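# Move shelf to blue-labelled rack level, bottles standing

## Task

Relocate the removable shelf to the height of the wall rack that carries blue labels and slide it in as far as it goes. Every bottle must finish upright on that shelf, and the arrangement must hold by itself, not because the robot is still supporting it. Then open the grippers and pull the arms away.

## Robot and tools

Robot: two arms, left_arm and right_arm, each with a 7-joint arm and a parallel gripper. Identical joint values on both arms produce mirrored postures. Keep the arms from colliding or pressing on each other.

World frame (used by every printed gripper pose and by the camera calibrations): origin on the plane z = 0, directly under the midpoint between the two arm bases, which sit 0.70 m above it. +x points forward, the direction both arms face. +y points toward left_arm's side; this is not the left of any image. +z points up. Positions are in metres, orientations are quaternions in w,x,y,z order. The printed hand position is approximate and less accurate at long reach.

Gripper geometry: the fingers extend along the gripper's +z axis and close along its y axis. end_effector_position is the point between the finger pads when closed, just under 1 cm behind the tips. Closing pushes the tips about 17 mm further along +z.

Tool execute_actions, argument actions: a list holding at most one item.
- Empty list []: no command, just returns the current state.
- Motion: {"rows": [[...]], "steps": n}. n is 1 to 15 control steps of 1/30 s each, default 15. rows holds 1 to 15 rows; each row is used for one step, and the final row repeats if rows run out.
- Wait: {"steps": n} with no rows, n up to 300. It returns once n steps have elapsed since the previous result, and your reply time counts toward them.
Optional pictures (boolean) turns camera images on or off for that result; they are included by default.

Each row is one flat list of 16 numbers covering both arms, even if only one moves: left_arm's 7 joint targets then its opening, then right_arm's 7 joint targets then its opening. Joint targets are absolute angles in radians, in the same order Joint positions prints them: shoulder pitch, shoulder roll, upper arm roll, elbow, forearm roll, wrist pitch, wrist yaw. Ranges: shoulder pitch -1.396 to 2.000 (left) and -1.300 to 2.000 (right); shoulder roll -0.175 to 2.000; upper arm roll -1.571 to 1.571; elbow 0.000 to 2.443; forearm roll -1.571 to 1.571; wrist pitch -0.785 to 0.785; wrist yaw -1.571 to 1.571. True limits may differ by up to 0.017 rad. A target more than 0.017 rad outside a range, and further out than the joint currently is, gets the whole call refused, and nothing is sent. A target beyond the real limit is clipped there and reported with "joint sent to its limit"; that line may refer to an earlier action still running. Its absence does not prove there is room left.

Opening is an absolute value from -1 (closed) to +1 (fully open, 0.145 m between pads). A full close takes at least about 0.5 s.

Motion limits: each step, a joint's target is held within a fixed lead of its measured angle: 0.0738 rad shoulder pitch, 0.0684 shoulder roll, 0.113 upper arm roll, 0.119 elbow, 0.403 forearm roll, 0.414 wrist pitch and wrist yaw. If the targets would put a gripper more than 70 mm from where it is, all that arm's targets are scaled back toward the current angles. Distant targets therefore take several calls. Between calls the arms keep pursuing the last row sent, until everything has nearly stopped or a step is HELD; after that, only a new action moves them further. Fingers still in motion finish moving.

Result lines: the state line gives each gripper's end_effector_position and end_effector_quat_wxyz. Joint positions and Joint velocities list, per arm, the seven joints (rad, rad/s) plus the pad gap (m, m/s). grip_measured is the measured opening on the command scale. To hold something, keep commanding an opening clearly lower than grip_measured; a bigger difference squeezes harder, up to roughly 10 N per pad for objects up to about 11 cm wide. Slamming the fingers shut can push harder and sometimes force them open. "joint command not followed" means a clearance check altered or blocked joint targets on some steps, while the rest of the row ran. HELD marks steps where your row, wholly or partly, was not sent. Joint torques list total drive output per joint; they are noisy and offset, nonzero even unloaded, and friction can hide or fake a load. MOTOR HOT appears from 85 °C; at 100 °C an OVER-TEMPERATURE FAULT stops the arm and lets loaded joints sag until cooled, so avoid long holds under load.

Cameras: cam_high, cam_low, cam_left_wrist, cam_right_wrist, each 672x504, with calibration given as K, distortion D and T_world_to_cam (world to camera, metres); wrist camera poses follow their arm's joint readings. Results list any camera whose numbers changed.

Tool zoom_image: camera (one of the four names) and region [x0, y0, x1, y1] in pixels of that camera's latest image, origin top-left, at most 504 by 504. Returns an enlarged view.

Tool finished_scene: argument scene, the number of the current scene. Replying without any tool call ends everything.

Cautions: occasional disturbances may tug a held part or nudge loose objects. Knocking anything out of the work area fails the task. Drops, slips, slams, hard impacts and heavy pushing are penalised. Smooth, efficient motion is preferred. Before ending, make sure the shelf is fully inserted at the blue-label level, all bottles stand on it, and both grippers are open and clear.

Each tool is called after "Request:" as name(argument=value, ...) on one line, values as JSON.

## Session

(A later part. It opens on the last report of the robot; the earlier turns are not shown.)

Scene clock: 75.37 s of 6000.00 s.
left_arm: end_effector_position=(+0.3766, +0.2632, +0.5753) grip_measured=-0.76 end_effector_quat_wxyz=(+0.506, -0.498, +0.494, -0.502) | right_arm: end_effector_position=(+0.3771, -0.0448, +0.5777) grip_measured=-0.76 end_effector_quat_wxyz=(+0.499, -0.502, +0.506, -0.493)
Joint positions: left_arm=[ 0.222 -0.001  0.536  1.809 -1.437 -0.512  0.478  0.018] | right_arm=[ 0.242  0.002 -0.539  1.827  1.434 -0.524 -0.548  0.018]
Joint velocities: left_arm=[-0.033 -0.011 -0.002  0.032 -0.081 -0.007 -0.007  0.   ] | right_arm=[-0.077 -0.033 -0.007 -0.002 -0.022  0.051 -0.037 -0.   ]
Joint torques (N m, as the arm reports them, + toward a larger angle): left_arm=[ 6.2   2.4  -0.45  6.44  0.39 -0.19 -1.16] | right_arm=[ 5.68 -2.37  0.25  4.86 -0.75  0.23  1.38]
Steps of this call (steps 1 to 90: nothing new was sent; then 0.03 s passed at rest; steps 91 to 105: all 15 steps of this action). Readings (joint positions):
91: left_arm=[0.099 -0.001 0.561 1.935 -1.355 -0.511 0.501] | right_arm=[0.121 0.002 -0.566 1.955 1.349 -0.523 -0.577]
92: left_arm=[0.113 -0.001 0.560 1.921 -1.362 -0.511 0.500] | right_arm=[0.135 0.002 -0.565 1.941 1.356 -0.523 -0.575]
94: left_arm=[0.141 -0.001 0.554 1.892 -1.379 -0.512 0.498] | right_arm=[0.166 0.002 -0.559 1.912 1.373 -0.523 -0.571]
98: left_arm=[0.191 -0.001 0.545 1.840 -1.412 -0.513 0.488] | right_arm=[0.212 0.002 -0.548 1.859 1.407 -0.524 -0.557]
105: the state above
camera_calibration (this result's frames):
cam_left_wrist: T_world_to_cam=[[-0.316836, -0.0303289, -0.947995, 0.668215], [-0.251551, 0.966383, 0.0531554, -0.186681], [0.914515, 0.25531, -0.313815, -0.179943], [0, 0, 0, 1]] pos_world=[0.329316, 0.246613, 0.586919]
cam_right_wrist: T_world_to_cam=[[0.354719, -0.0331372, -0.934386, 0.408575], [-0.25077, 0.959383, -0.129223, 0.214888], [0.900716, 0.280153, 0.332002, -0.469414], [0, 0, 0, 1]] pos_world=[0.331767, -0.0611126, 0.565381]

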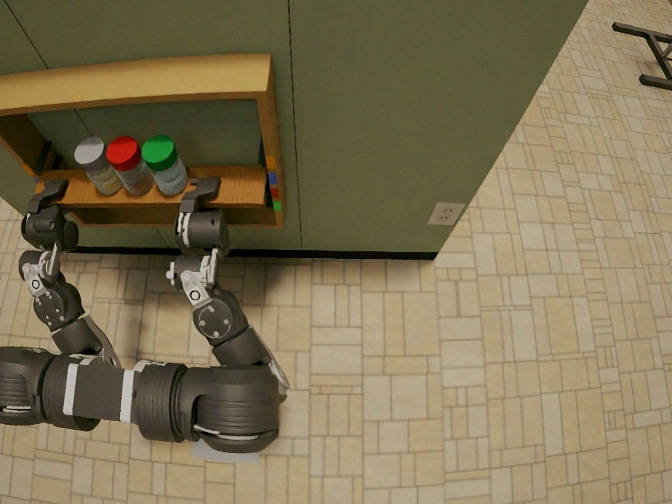

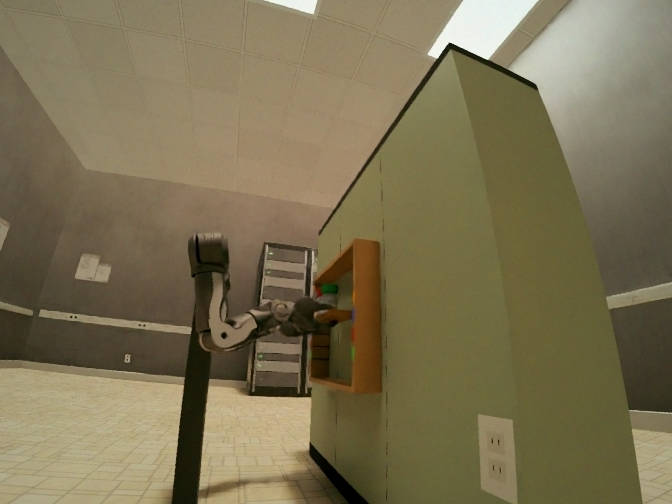

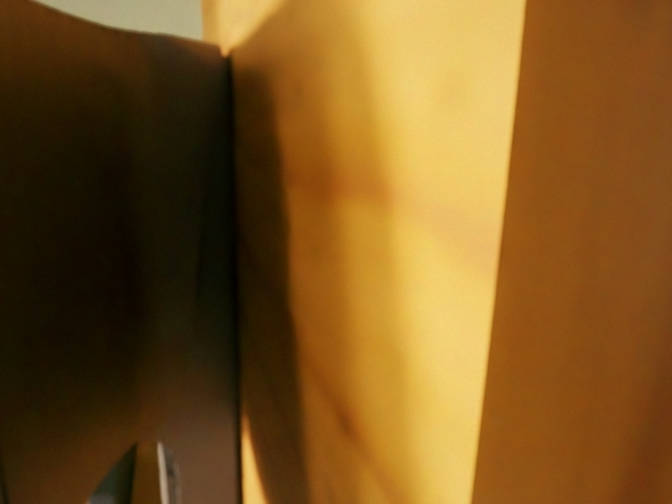

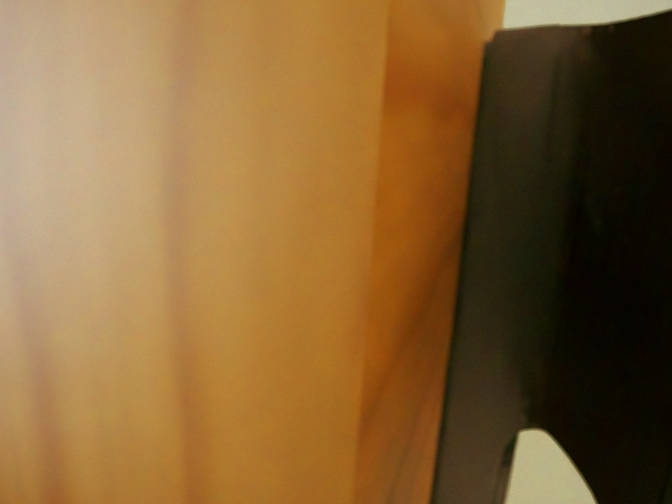

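Request:
execute_actions(actions=[{"rows": [[0.2378,0,0.5334,1.8003,-1.4383,-0.518,0.4425,-1,0.2631,0,-0.5377,1.8211,1.4235,-0.518,-0.5074,-1],[0.2501,0,0.5320,1.7857,-1.4469,-0.518,0.4379,-1,0.2751,0,-0.5360,1.8064,1.4323,-0.518,-0.5023,-1],[0.2624,0,0.5305,1.7711,-1.4555,-0.518,0.4334,-1,0.2872,0,-0.5344,1.7916,1.4412,-0.518,-0.4973,-1],[0.2747,0,0.5291,1.7565,-1.4641,-0.518,0.4288,-1,0.2992,0,-0.5327,1.7769,1.4500,-0.518,-0.4923,-1],[0.2871,0,0.5276,1.7419,-1.4727,-0.518,0.4242,-1,0.3113,0,-0.5310,1.7621,1.4588,-0.518,-0.4873,-1],[0.2994,0,0.5261,1.7272,-1.4813,-0.518,0.4196,-1,0.3234,0,-0.5293,1.7473,1.4676,-0.518,-0.4822,-1],[0.3117,0,0.5247,1.7126,-1.4899,-0.518,0.4150,-1,0.3354,0,-0.5276,1.7326,1.4764,-0.518,-0.4772,-1],[0.3240,0,0.5232,1.6980,-1.4985,-0.518,0.4105,-1,0.3475,0,-0.5260,1.7178,1.4853,-0.518,-0.4722,-1],[0.3363,0,0.5218,1.6834,-1.5071,-0.518,0.4059,-1,0.3595,0,-0.5243,1.7031,1.4941,-0.518,-0.4671,-1],[0.3486,0,0.5203,1.6688,-1.5157,-0.518,0.4013,-1,0.3716,0,-0.5226,1.6883,1.5029,-0.518,-0.4621,-1]], "steps": 15}], pictures=true)

Scene clock: 77.87 s of 6000.00 s.
left_arm: end_effector_position=(+0.4064, +0.2632, +0.5743) grip_measured=-0.76 end_effector_quat_wxyz=(+0.505, -0.499, +0.495, -0.501) | right_arm: end_effector_position=(+0.4069, -0.0447, +0.5771) grip_measured=-0.76 end_effector_quat_wxyz=(+0.499, -0.502, +0.506, -0.492)
Joint positions: left_arm=[ 0.344 -0.001  0.522  1.662 -1.524 -0.513  0.433  0.018] | right_arm=[ 0.362  0.002 -0.523  1.68   1.523 -0.523 -0.497  0.018]
Joint velocities: left_arm=[-0.033  0.011  0.012  0.007  0.051  0.051  0.007  0.   ] | right_arm=[-0.033 -0.077 -0.022 -0.017 -0.022  0.037  0.007  0.   ]
Joint torques (N m, as the arm reports them, + toward a larger angle): left_arm=[ 7.71  2.68 -0.81  6.57  0.44 -0.17 -1.21] | right_arm=[ 6.59 -2.26  0.81  4.86 -0.83  0.26  1.41]
Steps of this call (steps 1 to 15: the robot went on to your last target; steps 16 to 60: nothing new was sent; steps 61 to 75: all 15 steps of this action). Readings (joint positions):
61: left_arm=[0.226 -0.001 0.536 1.803 -1.440 -0.512 0.474] | right_arm=[0.246 0.002 -0.539 1.821 1.437 -0.524 -0.544]
62: left_arm=[0.238 -0.001 0.536 1.787 -1.447 -0.513 0.471] | right_arm=[0.256 0.002 -0.539 1.806 1.443 -0.524 -0.540]
64: left_arm=[0.265 -0.001 0.533 1.754 -1.465 -0.513 0.468] | right_arm=[0.285 0.002 -0.535 1.772 1.461 -0.524 -0.533]
68: left_arm=[0.314 -0.001 0.528 1.697 -1.498 -0.514 0.449] | right_arm=[0.333 0.002 -0.529 1.715 1.495 -0.524 -0.511]
75: the state above
camera_calibration (this result's frames):
cam_left_wrist: T_world_to_cam=[[-0.319881, -0.0299273, -0.946985, 0.677191], [-0.251318, 0.966377, 0.0543523, -0.179962], [0.913518, 0.25538, -0.316647, -0.205482], [0, 0, 0, 1]] pos_world=[0.359105, 0.246654, 0.586005]
cam_right_wrist: T_world_to_cam=[[0.353939, -0.0317185, -0.934731, 0.397979], [-0.251387, 0.95942, -0.127745, 0.221579], [0.900851, 0.280193, 0.331602, -0.49588], [0, 0, 0, 1]] pos_world=[0.361555, -0.0610223, 0.564744]

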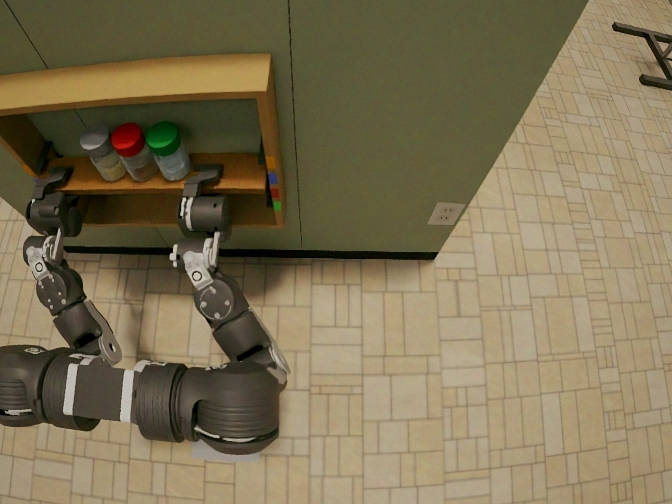

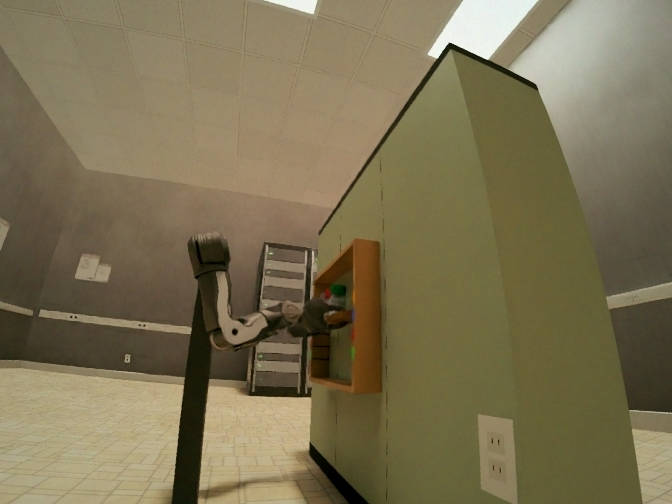

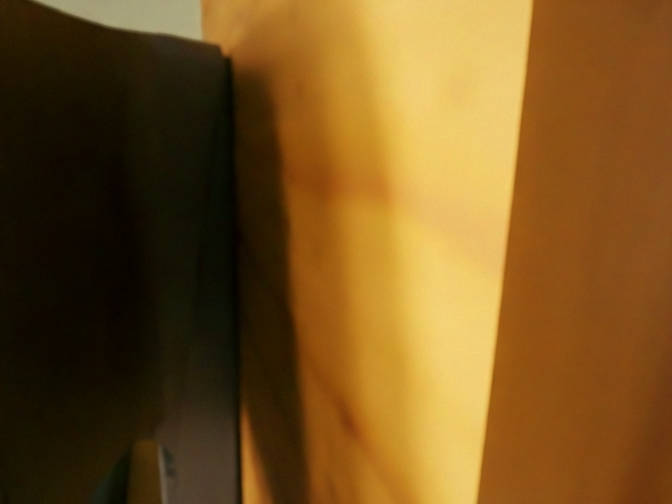

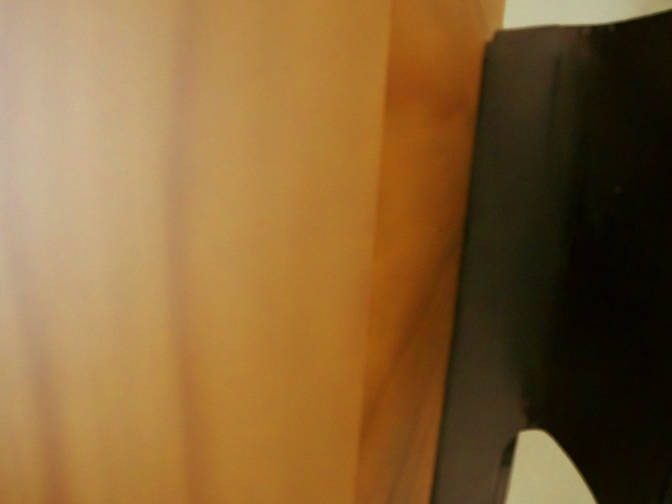

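Request:
execute_actions(actions=[{"rows": [[0.3610,0,0.5202,1.6525,-1.5245,-0.518,0.3950,-1,0.3838,0,-0.5223,1.6719,1.5118,-0.518,-0.4553,-1],[0.3734,0,0.5201,1.6363,-1.5333,-0.518,0.3887,-1,0.3959,0,-0.5219,1.6555,1.5207,-0.518,-0.4486,-1],[0.3858,0,0.5199,1.6200,-1.5421,-0.518,0.3823,-1,0.4081,0,-0.5216,1.6391,1.5296,-0.518,-0.4418,-1],[0.3982,0,0.5198,1.6037,-1.5509,-0.518,0.3760,-1,0.4202,0,-0.5212,1.6227,1.5385,-0.518,-0.4351,-1],[0.4107,0,0.5197,1.5875,-1.5597,-0.518,0.3697,-1,0.4324,0,-0.5209,1.6064,1.5474,-0.518,-0.4283,-1],[0.4231,0,0.5196,1.5712,-1.565,-0.518,0.3634,-1,0.4445,0,-0.5205,1.5900,1.5563,-0.518,-0.4215,-1],[0.4355,0,0.5195,1.5549,-1.565,-0.518,0.3571,-1,0.4567,0,-0.5202,1.5736,1.565,-0.518,-0.4148,-1],[0.4479,0,0.5193,1.5386,-1.565,-0.518,0.3507,-1,0.4688,0,-0.5198,1.5572,1.565,-0.518,-0.4080,-1],[0.4603,0,0.5192,1.5224,-1.565,-0.518,0.3444,-1,0.4810,0,-0.5195,1.5408,1.565,-0.518,-0.4013,-1],[0.4727,0,0.5191,1.5061,-1.565,-0.518,0.3381,-1,0.4931,0,-0.5191,1.5244,1.565,-0.518,-0.3945,-1]], "steps": 15}], pictures=true)

Scene clock: 82.40 s of 6000.00 s.
left_arm: end_effector_position=(+0.4358, +0.2598, +0.5748) grip_measured=-0.75 end_effector_quat_wxyz=(+0.491, -0.501, +0.486, -0.521) | right_arm: end_effector_position=(+0.4372, -0.0482, +0.5841) grip_measured=-0.76 end_effector_quat_wxyz=(+0.497, -0.495, +0.496, -0.511)
Joint positions: left_arm=[ 0.463  0.     0.52   1.498 -1.557 -0.516  0.381  0.019] | right_arm=[ 0.487  0.002 -0.518  1.519  1.581 -0.525 -0.42   0.018]
Joint velocities: left_arm=[-0.077 -0.011  0.012  0.002 -0.007 -0.007 -0.022  0.   ] | right_arm=[-0.011 -0.055  0.002 -0.002  0.022  0.022 -0.037 -0.001]
Joint torques (N m, as the arm reports them, + toward a larger angle): left_arm=[10.04  2.02 -0.89  6.99  0.23 -0.12 -1.47] | right_arm=[ 6.71 -2.16  0.49  4.33 -0.67  0.3   1.1 ]
joint sent to its limit (left arm) — the command would take joint 5 (forearm roll) past its lower limit, so that joint was sent only as far as its limit.
Steps of this call (steps 1 to 15: the robot went on to your last target; steps 16 to 90: nothing new was sent; then 1.03 s passed at rest; steps 91 to 105: all 15 steps of this action). Readings (joint positions):
91: left_arm=[0.348 -0.001 0.522 1.655 -1.527 -0.513 0.428] | right_arm=[0.365 0.002 -0.523 1.673 1.526 -0.523 -0.492]
92: left_arm=[0.360 -0.001 0.522 1.638 -1.534 -0.513 0.424] | right_arm=[0.376 0.002 -0.523 1.656 1.533 -0.523 -0.486]
94: left_arm=[0.387 -0.001 0.522 1.601 -1.553 -0.513 0.419] | right_arm=[0.405 0.002 -0.523 1.618 1.551 -0.524 -0.477]
98: left_arm=[0.434 0.000 0.522 1.537 -1.557 -0.512 0.398] | right_arm=[0.456 0.002 -0.521 1.557 1.577 -0.525 -0.445]
105: the state above
camera_calibration (this result's frames):
cam_left_wrist: T_world_to_cam=[[-0.309095, -0.0659496, -0.948742, 0.692669], [-0.229476, 0.973288, 0.00710601, -0.153471], [0.922931, 0.21991, -0.315972, -0.226561], [0, 0, 0, 1]] pos_world=[0.387983, 0.244876, 0.586668]
cam_right_wrist: T_world_to_cam=[[0.385052, -0.0611731, -0.920865, 0.370551], [-0.229444, 0.960127, -0.159721, 0.242523], [0.893918, 0.272788, 0.355663, -0.535922], [0, 0, 0, 1]] pos_world=[0.392034, -0.0639918, 0.570572]

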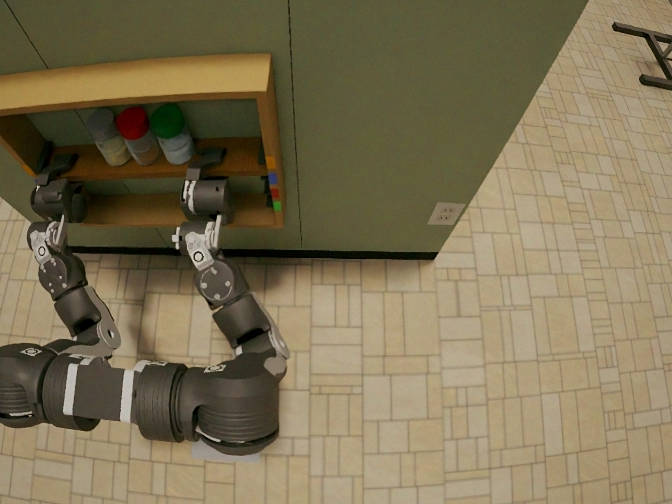

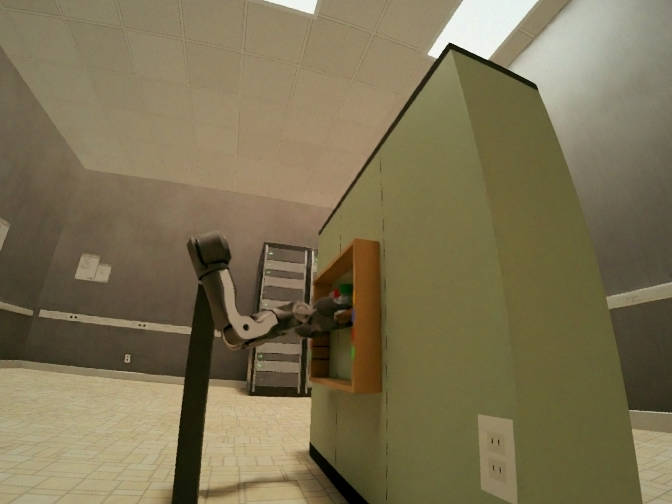

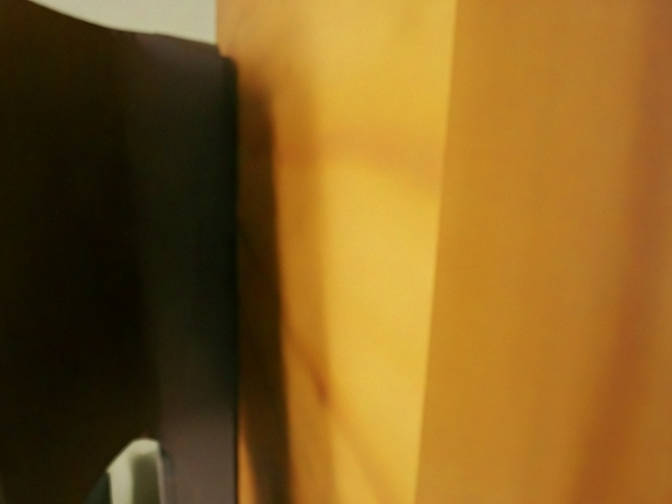

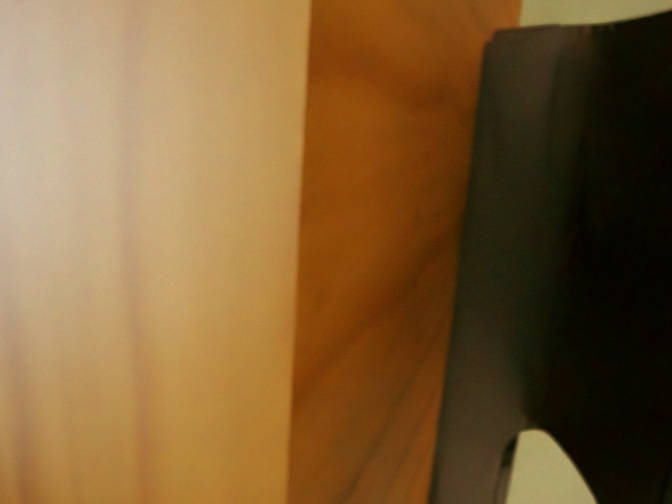

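Request:
execute_actions(actions=[{"rows": [[0.4700,0,0.5191,1.5037,-1.556,-0.518,0.3386,-1,0.4904,0,-0.5191,1.5220,1.565,-0.518,-0.3935,-1],[0.4673,0,0.5191,1.5012,-1.556,-0.518,0.3391,-1,0.4877,0,-0.5191,1.5195,1.565,-0.518,-0.3925,-1],[0.4646,0,0.5191,1.4988,-1.556,-0.518,0.3395,-1,0.4850,0,-0.5191,1.5171,1.565,-0.518,-0.3914,-1],[0.4619,0,0.5191,1.4963,-1.556,-0.518,0.3400,-1,0.4823,0,-0.5191,1.5146,1.565,-0.518,-0.3904,-1],[0.4592,0,0.5191,1.4939,-1.556,-0.518,0.3405,-1,0.4796,0,-0.5191,1.5122,1.565,-0.518,-0.3894,-1],[0.4564,0,0.5191,1.4915,-1.556,-0.518,0.3410,-1,0.4768,0,-0.5191,1.5098,1.565,-0.518,-0.3884,-1],[0.4537,0,0.5191,1.4890,-1.556,-0.518,0.3415,-1,0.4741,0,-0.5191,1.5073,1.565,-0.518,-0.3874,-1],[0.4510,0,0.5191,1.4866,-1.556,-0.518,0.3419,-1,0.4714,0,-0.5191,1.5049,1.565,-0.518,-0.3863,-1],[0.4483,0,0.5191,1.4841,-1.556,-0.518,0.3424,-1,0.4687,0,-0.5191,1.5024,1.565,-0.518,-0.3853,-1],[0.4456,0,0.5191,1.4817,-1.556,-0.518,0.3429,-1,0.4660,0,-0.5191,1.5000,1.565,-0.518,-0.3843,-1]], "steps": 15}], pictures=false)

Scene clock: 85.67 s of 6000.00 s.
left_arm: end_effector_position=(+0.4346, +0.2598, +0.5638) grip_measured=-0.75 end_effector_quat_wxyz=(+0.485, -0.507, +0.488, -0.519) | right_arm: end_effector_position=(+0.4359, -0.0484, +0.5712) grip_measured=-0.75 end_effector_quat_wxyz=(+0.490, -0.501, +0.500, -0.509)
Joint positions: left_arm=[ 0.444  0.001  0.52   1.483 -1.557 -0.514  0.366  0.019] | right_arm=[ 0.463  0.001 -0.518  1.501  1.581 -0.524 -0.4    0.019]
Joint velocities: left_arm=[-0.011 -0.099 -0.002 -0.012 -0.051  0.022  0.037 -0.   ] | right_arm=[ 0.055 -0.077  0.007 -0.002 -0.037  0.022  0.066  0.   ]
Joint torques (N m, as the arm reports them, + toward a larger angle): left_arm=[ 7.62  1.84 -0.85  4.96  0.26 -0.12 -1.01] | right_arm=[ 5.76 -1.79  0.51  3.2  -0.69  0.28  0.86]
joint sent to its limit (left arm) — the command would take joint 5 (forearm roll) past its lower limit, so that joint was sent only as far as its limit.
Steps of this call (steps 1 to 15: the robot went on to your last target; steps 16 to 83: nothing new was sent; steps 84 to 98: all 15 steps of this action). Readings (joint positions):
84: left_arm=[0.463 0.000 0.520 1.498 -1.557 -0.515 0.380] | right_arm=[0.486 0.002 -0.518 1.519 1.581 -0.525 -0.419]
85: left_arm=[0.462 0.000 0.520 1.498 -1.557 -0.515 0.380] | right_arm=[0.485 0.002 -0.518 1.519 1.581 -0.525 -0.417]
87: left_arm=[0.457 0.000 0.520 1.494 -1.557 -0.515 0.379] | right_arm=[0.480 0.002 -0.518 1.515 1.581 -0.525 -0.413]
91: left_arm=[0.447 0.001 0.520 1.485 -1.557 -0.514 0.375] | right_arm=[0.466 0.001 -0.518 1.505 1.581 -0.524 -0.409]
98: the state above

Request:
execute_actions(actions=[{"rows": [[0.4456,0,0.5191,1.4817,-1.555,-0.518,0.3429,0.05,0.4660,0,-0.5191,1.5000,1.565,-0.518,-0.3843,0.05]], "steps": 10}], pictures=false)

Scene clock: 88.60 s of 6000.00 s.
left_arm: end_effector_position=(+0.4347, +0.2597, +0.5676) grip_measured=+0.05 end_effector_quat_wxyz=(+0.489, -0.502, +0.483, -0.524) | right_arm: end_effector_position=(+0.4359, -0.0486, +0.5737) grip_measured=+0.05 end_effector_quat_wxyz=(+0.490, -0.500, +0.493, -0.516)
Joint positions: left_arm=[ 0.446  0.001  0.52   1.483 -1.556 -0.515  0.348  0.079] | right_arm=[ 0.463  0.001 -0.518  1.501  1.567 -0.521 -0.391  0.079]
Joint velocities: left_arm=[ 0.033  0.011 -0.007  0.002  0.051 -0.022 -0.051 -0.   ] | right_arm=[-0.033 -0.099  0.002 -0.012  0.007 -0.037 -0.022 -0.   ]
Joint torques (N m, as the arm reports them, + toward a larger angle): left_arm=[ 7.38  1.8  -0.88  4.96  0.26 -0.1  -0.53] | right_arm=[ 5.8  -1.89  0.49  3.18 -0.29  0.14  0.58]
Steps of this call (steps 1 to 15: the robot went on to your last target; steps 16 to 78: nothing new was sent; steps 79 to 88: all 10 steps of this action). Readings (joint positions):
79: left_arm=[0.445 0.001 0.520 1.483 -1.556 -0.514 0.360] | right_arm=[0.463 0.001 -0.518 1.501 1.576 -0.523 -0.397]
80: left_arm=[0.445 0.001 0.520 1.483 -1.556 -0.514 0.354] | right_arm=[0.463 0.001 -0.518 1.501 1.572 -0.522 -0.393]
82: left_arm=[0.446 0.001 0.520 1.483 -1.556 -0.515 0.349] | right_arm=[0.463 0.001 -0.518 1.501 1.569 -0.521 -0.392]
86: left_arm=[0.446 0.001 0.520 1.483 -1.556 -0.515 0.348] | right_arm=[0.463 0.001 -0.518 1.501 1.567 -0.521 -0.391]
88: the state above

Request:
execute_actions(actions=[{"rows": [[0.4225,0,0.5219,1.5127,-1.5410,-0.518,0.3557,0.05,0.4434,0,-0.5224,1.5313,1.5492,-0.518,-0.3980,0.05],[0.3994,0,0.5246,1.5437,-1.5270,-0.518,0.3685,0.05,0.4208,0,-0.5256,1.5625,1.5334,-0.518,-0.4117,0.05],[0.3764,0,0.5274,1.5747,-1.5130,-0.518,0.3813,0.05,0.3982,0,-0.5289,1.5938,1.5176,-0.518,-0.4254,0.05],[0.3533,0,0.5301,1.6057,-1.4990,-0.518,0.3941,0.05,0.3756,0,-0.5321,1.6250,1.5018,-0.518,-0.4391,0.05],[0.3302,0,0.5329,1.6367,-1.4850,-0.518,0.4070,0.05,0.3531,0,-0.5354,1.6563,1.4861,-0.518,-0.4529,0.05],[0.3071,0,0.5356,1.6676,-1.4710,-0.518,0.4198,0.05,0.3305,0,-0.5386,1.6875,1.4703,-0.518,-0.4666,0.05],[0.2840,0,0.5384,1.6986,-1.4571,-0.518,0.4326,0.05,0.3079,0,-0.5419,1.7188,1.4545,-0.518,-0.4803,0.05],[0.2610,0,0.5411,1.7296,-1.4431,-0.518,0.4454,0.05,0.2853,0,-0.5451,1.7500,1.4387,-0.518,-0.4940,0.05],[0.2379,0,0.5439,1.7606,-1.4291,-0.518,0.4582,0.05,0.2627,0,-0.5484,1.7813,1.4229,-0.518,-0.5077,0.05],[0.2148,0,0.5466,1.7916,-1.4151,-0.518,0.4710,0.05,0.2401,0,-0.5516,1.8125,1.4071,-0.518,-0.5214,0.05],[0.1917,0,0.5494,1.8226,-1.4011,-0.518,0.4838,0.05,0.2175,0,-0.5549,1.8438,1.3913,-0.518,-0.5351,0.05],[0.1686,0,0.5521,1.8536,-1.3871,-0.518,0.4966,0.05,0.1949,0,-0.5581,1.8750,1.3755,-0.518,-0.5488,0.05],[0.1456,0,0.5549,1.8846,-1.3731,-0.518,0.5094,0.05,0.1723,0,-0.5614,1.9063,1.3597,-0.518,-0.5625,0.05],[0.1225,0,0.5576,1.9156,-1.3591,-0.518,0.5222,0.05,0.1497,0,-0.5646,1.9375,1.3439,-0.518,-0.5762,0.05],[0.0994,0,0.5603,1.9465,-1.3451,-0.518,0.5351,0.05,0.1272,0,-0.5678,1.9687,1.3281,-0.518,-0.5899,0.05]], "steps": 15}], pictures=true)

Scene clock: 92.63 s of 6000.00 s.
left_arm: end_effector_position=(+0.3478, +0.2626, +0.5763) grip_measured=+0.05 end_effector_quat_wxyz=(+0.507, -0.496, +0.498, -0.499) | right_arm: end_effector_position=(+0.3484, -0.0437, +0.5836) grip_measured=+0.05 end_effector_quat_wxyz=(+0.506, -0.498, +0.499, -0.497)
Joint positions: left_arm=[ 0.103  0.001  0.558  1.94  -1.363 -0.516  0.512  0.079] | right_arm=[ 0.129  0.    -0.565  1.96   1.349 -0.517 -0.569  0.079]
Joint velocities: left_arm=[-0.604 -0.033  0.051  0.838  0.388 -0.066  0.256  0.   ] | right_arm=[-0.67  -0.099 -0.085  0.862 -0.403 -0.095 -0.212  0.   ]
Joint torques (N m, as the arm reports them, + toward a larger angle): left_arm=[ 4.85  2.02  0.27  4.57  0.22 -0.01 -0.13] | right_arm=[ 4.21 -1.9  -0.15  3.18 -0.22  0.06  0.23]
Steps of this call (steps 1 to 15: the robot went on to your last target; steps 16 to 90: nothing new was sent; then 0.53 s passed at rest; steps 91 to 105: all 15 steps of this action). Readings (joint positions):
91: left_arm=[0.434 -0.000 0.520 1.500 -1.551 -0.515 0.350] | right_arm=[0.453 0.001 -0.518 1.517 1.561 -0.520 -0.393]
92: left_arm=[0.409 -0.001 0.520 1.538 -1.540 -0.516 0.354] | right_arm=[0.428 0.002 -0.519 1.553 1.549 -0.520 -0.399]
94: left_arm=[0.356 0.000 0.528 1.601 -1.515 -0.516 0.373] | right_arm=[0.375 0.001 -0.531 1.617 1.521 -0.519 -0.419]
98: left_arm=[0.265 0.001 0.538 1.724 -1.461 -0.516 0.423] | right_arm=[0.288 0.001 -0.542 1.742 1.459 -0.518 -0.473]
105: the state above
camera_calibration (this result's frames):
cam_left_wrist: T_world_to_cam=[[-0.321294, -0.0187286, -0.946794, 0.657769], [-0.249446, 0.966168, 0.0655376, -0.201246], [0.913535, 0.257231, -0.315096, -0.152592], [0, 0, 0, 1]] pos_world=[0.300536, 0.246008, 0.58788]
cam_right_wrist: T_world_to_cam=[[0.374846, -0.0315874, -0.926549, 0.41278], [-0.253715, 0.95777, -0.135295, 0.211885], [0.891695, 0.285794, 0.351002, -0.453494], [0, 0, 0, 1]] pos_world=[0.303408, -0.0602929, 0.570305]

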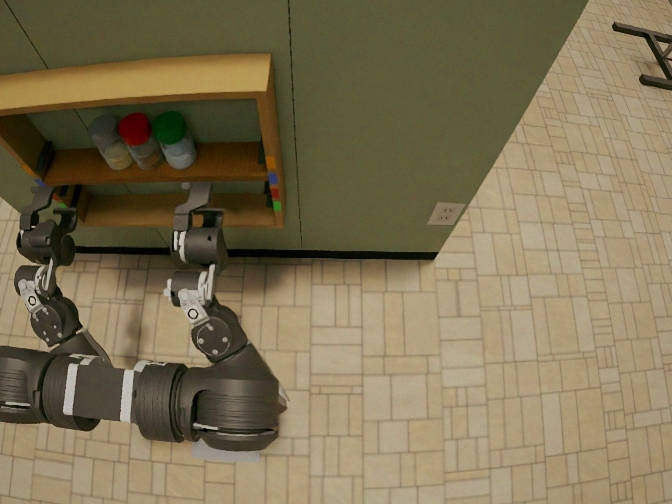

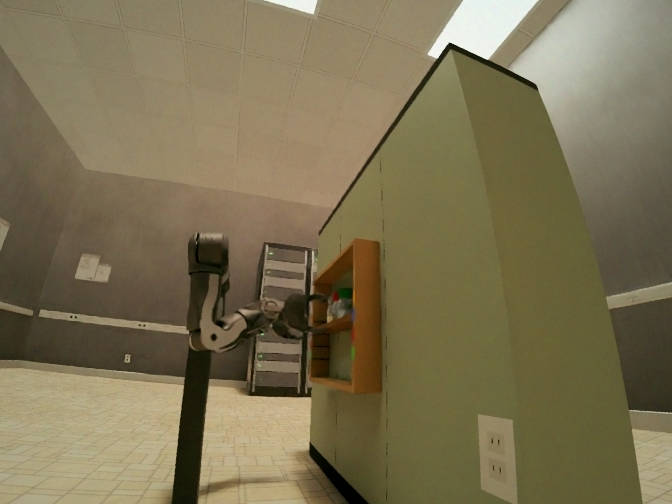

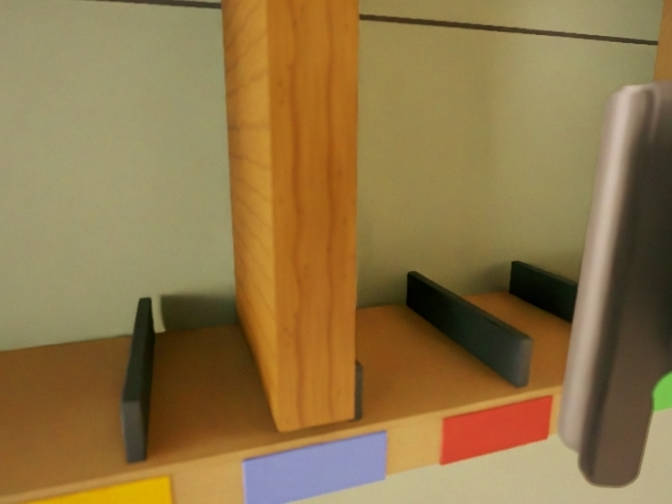

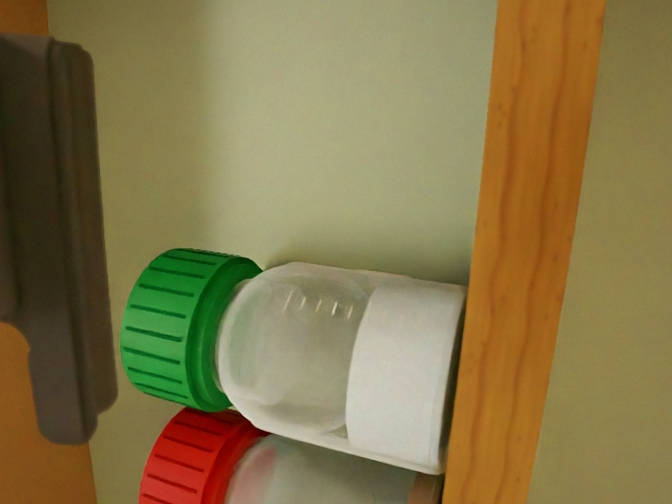

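The shelf is resting on the blue level, pushed fully in, with the bottles standing and the grippers clear.

Request:
finished_scene(scene=2)

The scene is finished: the task was done.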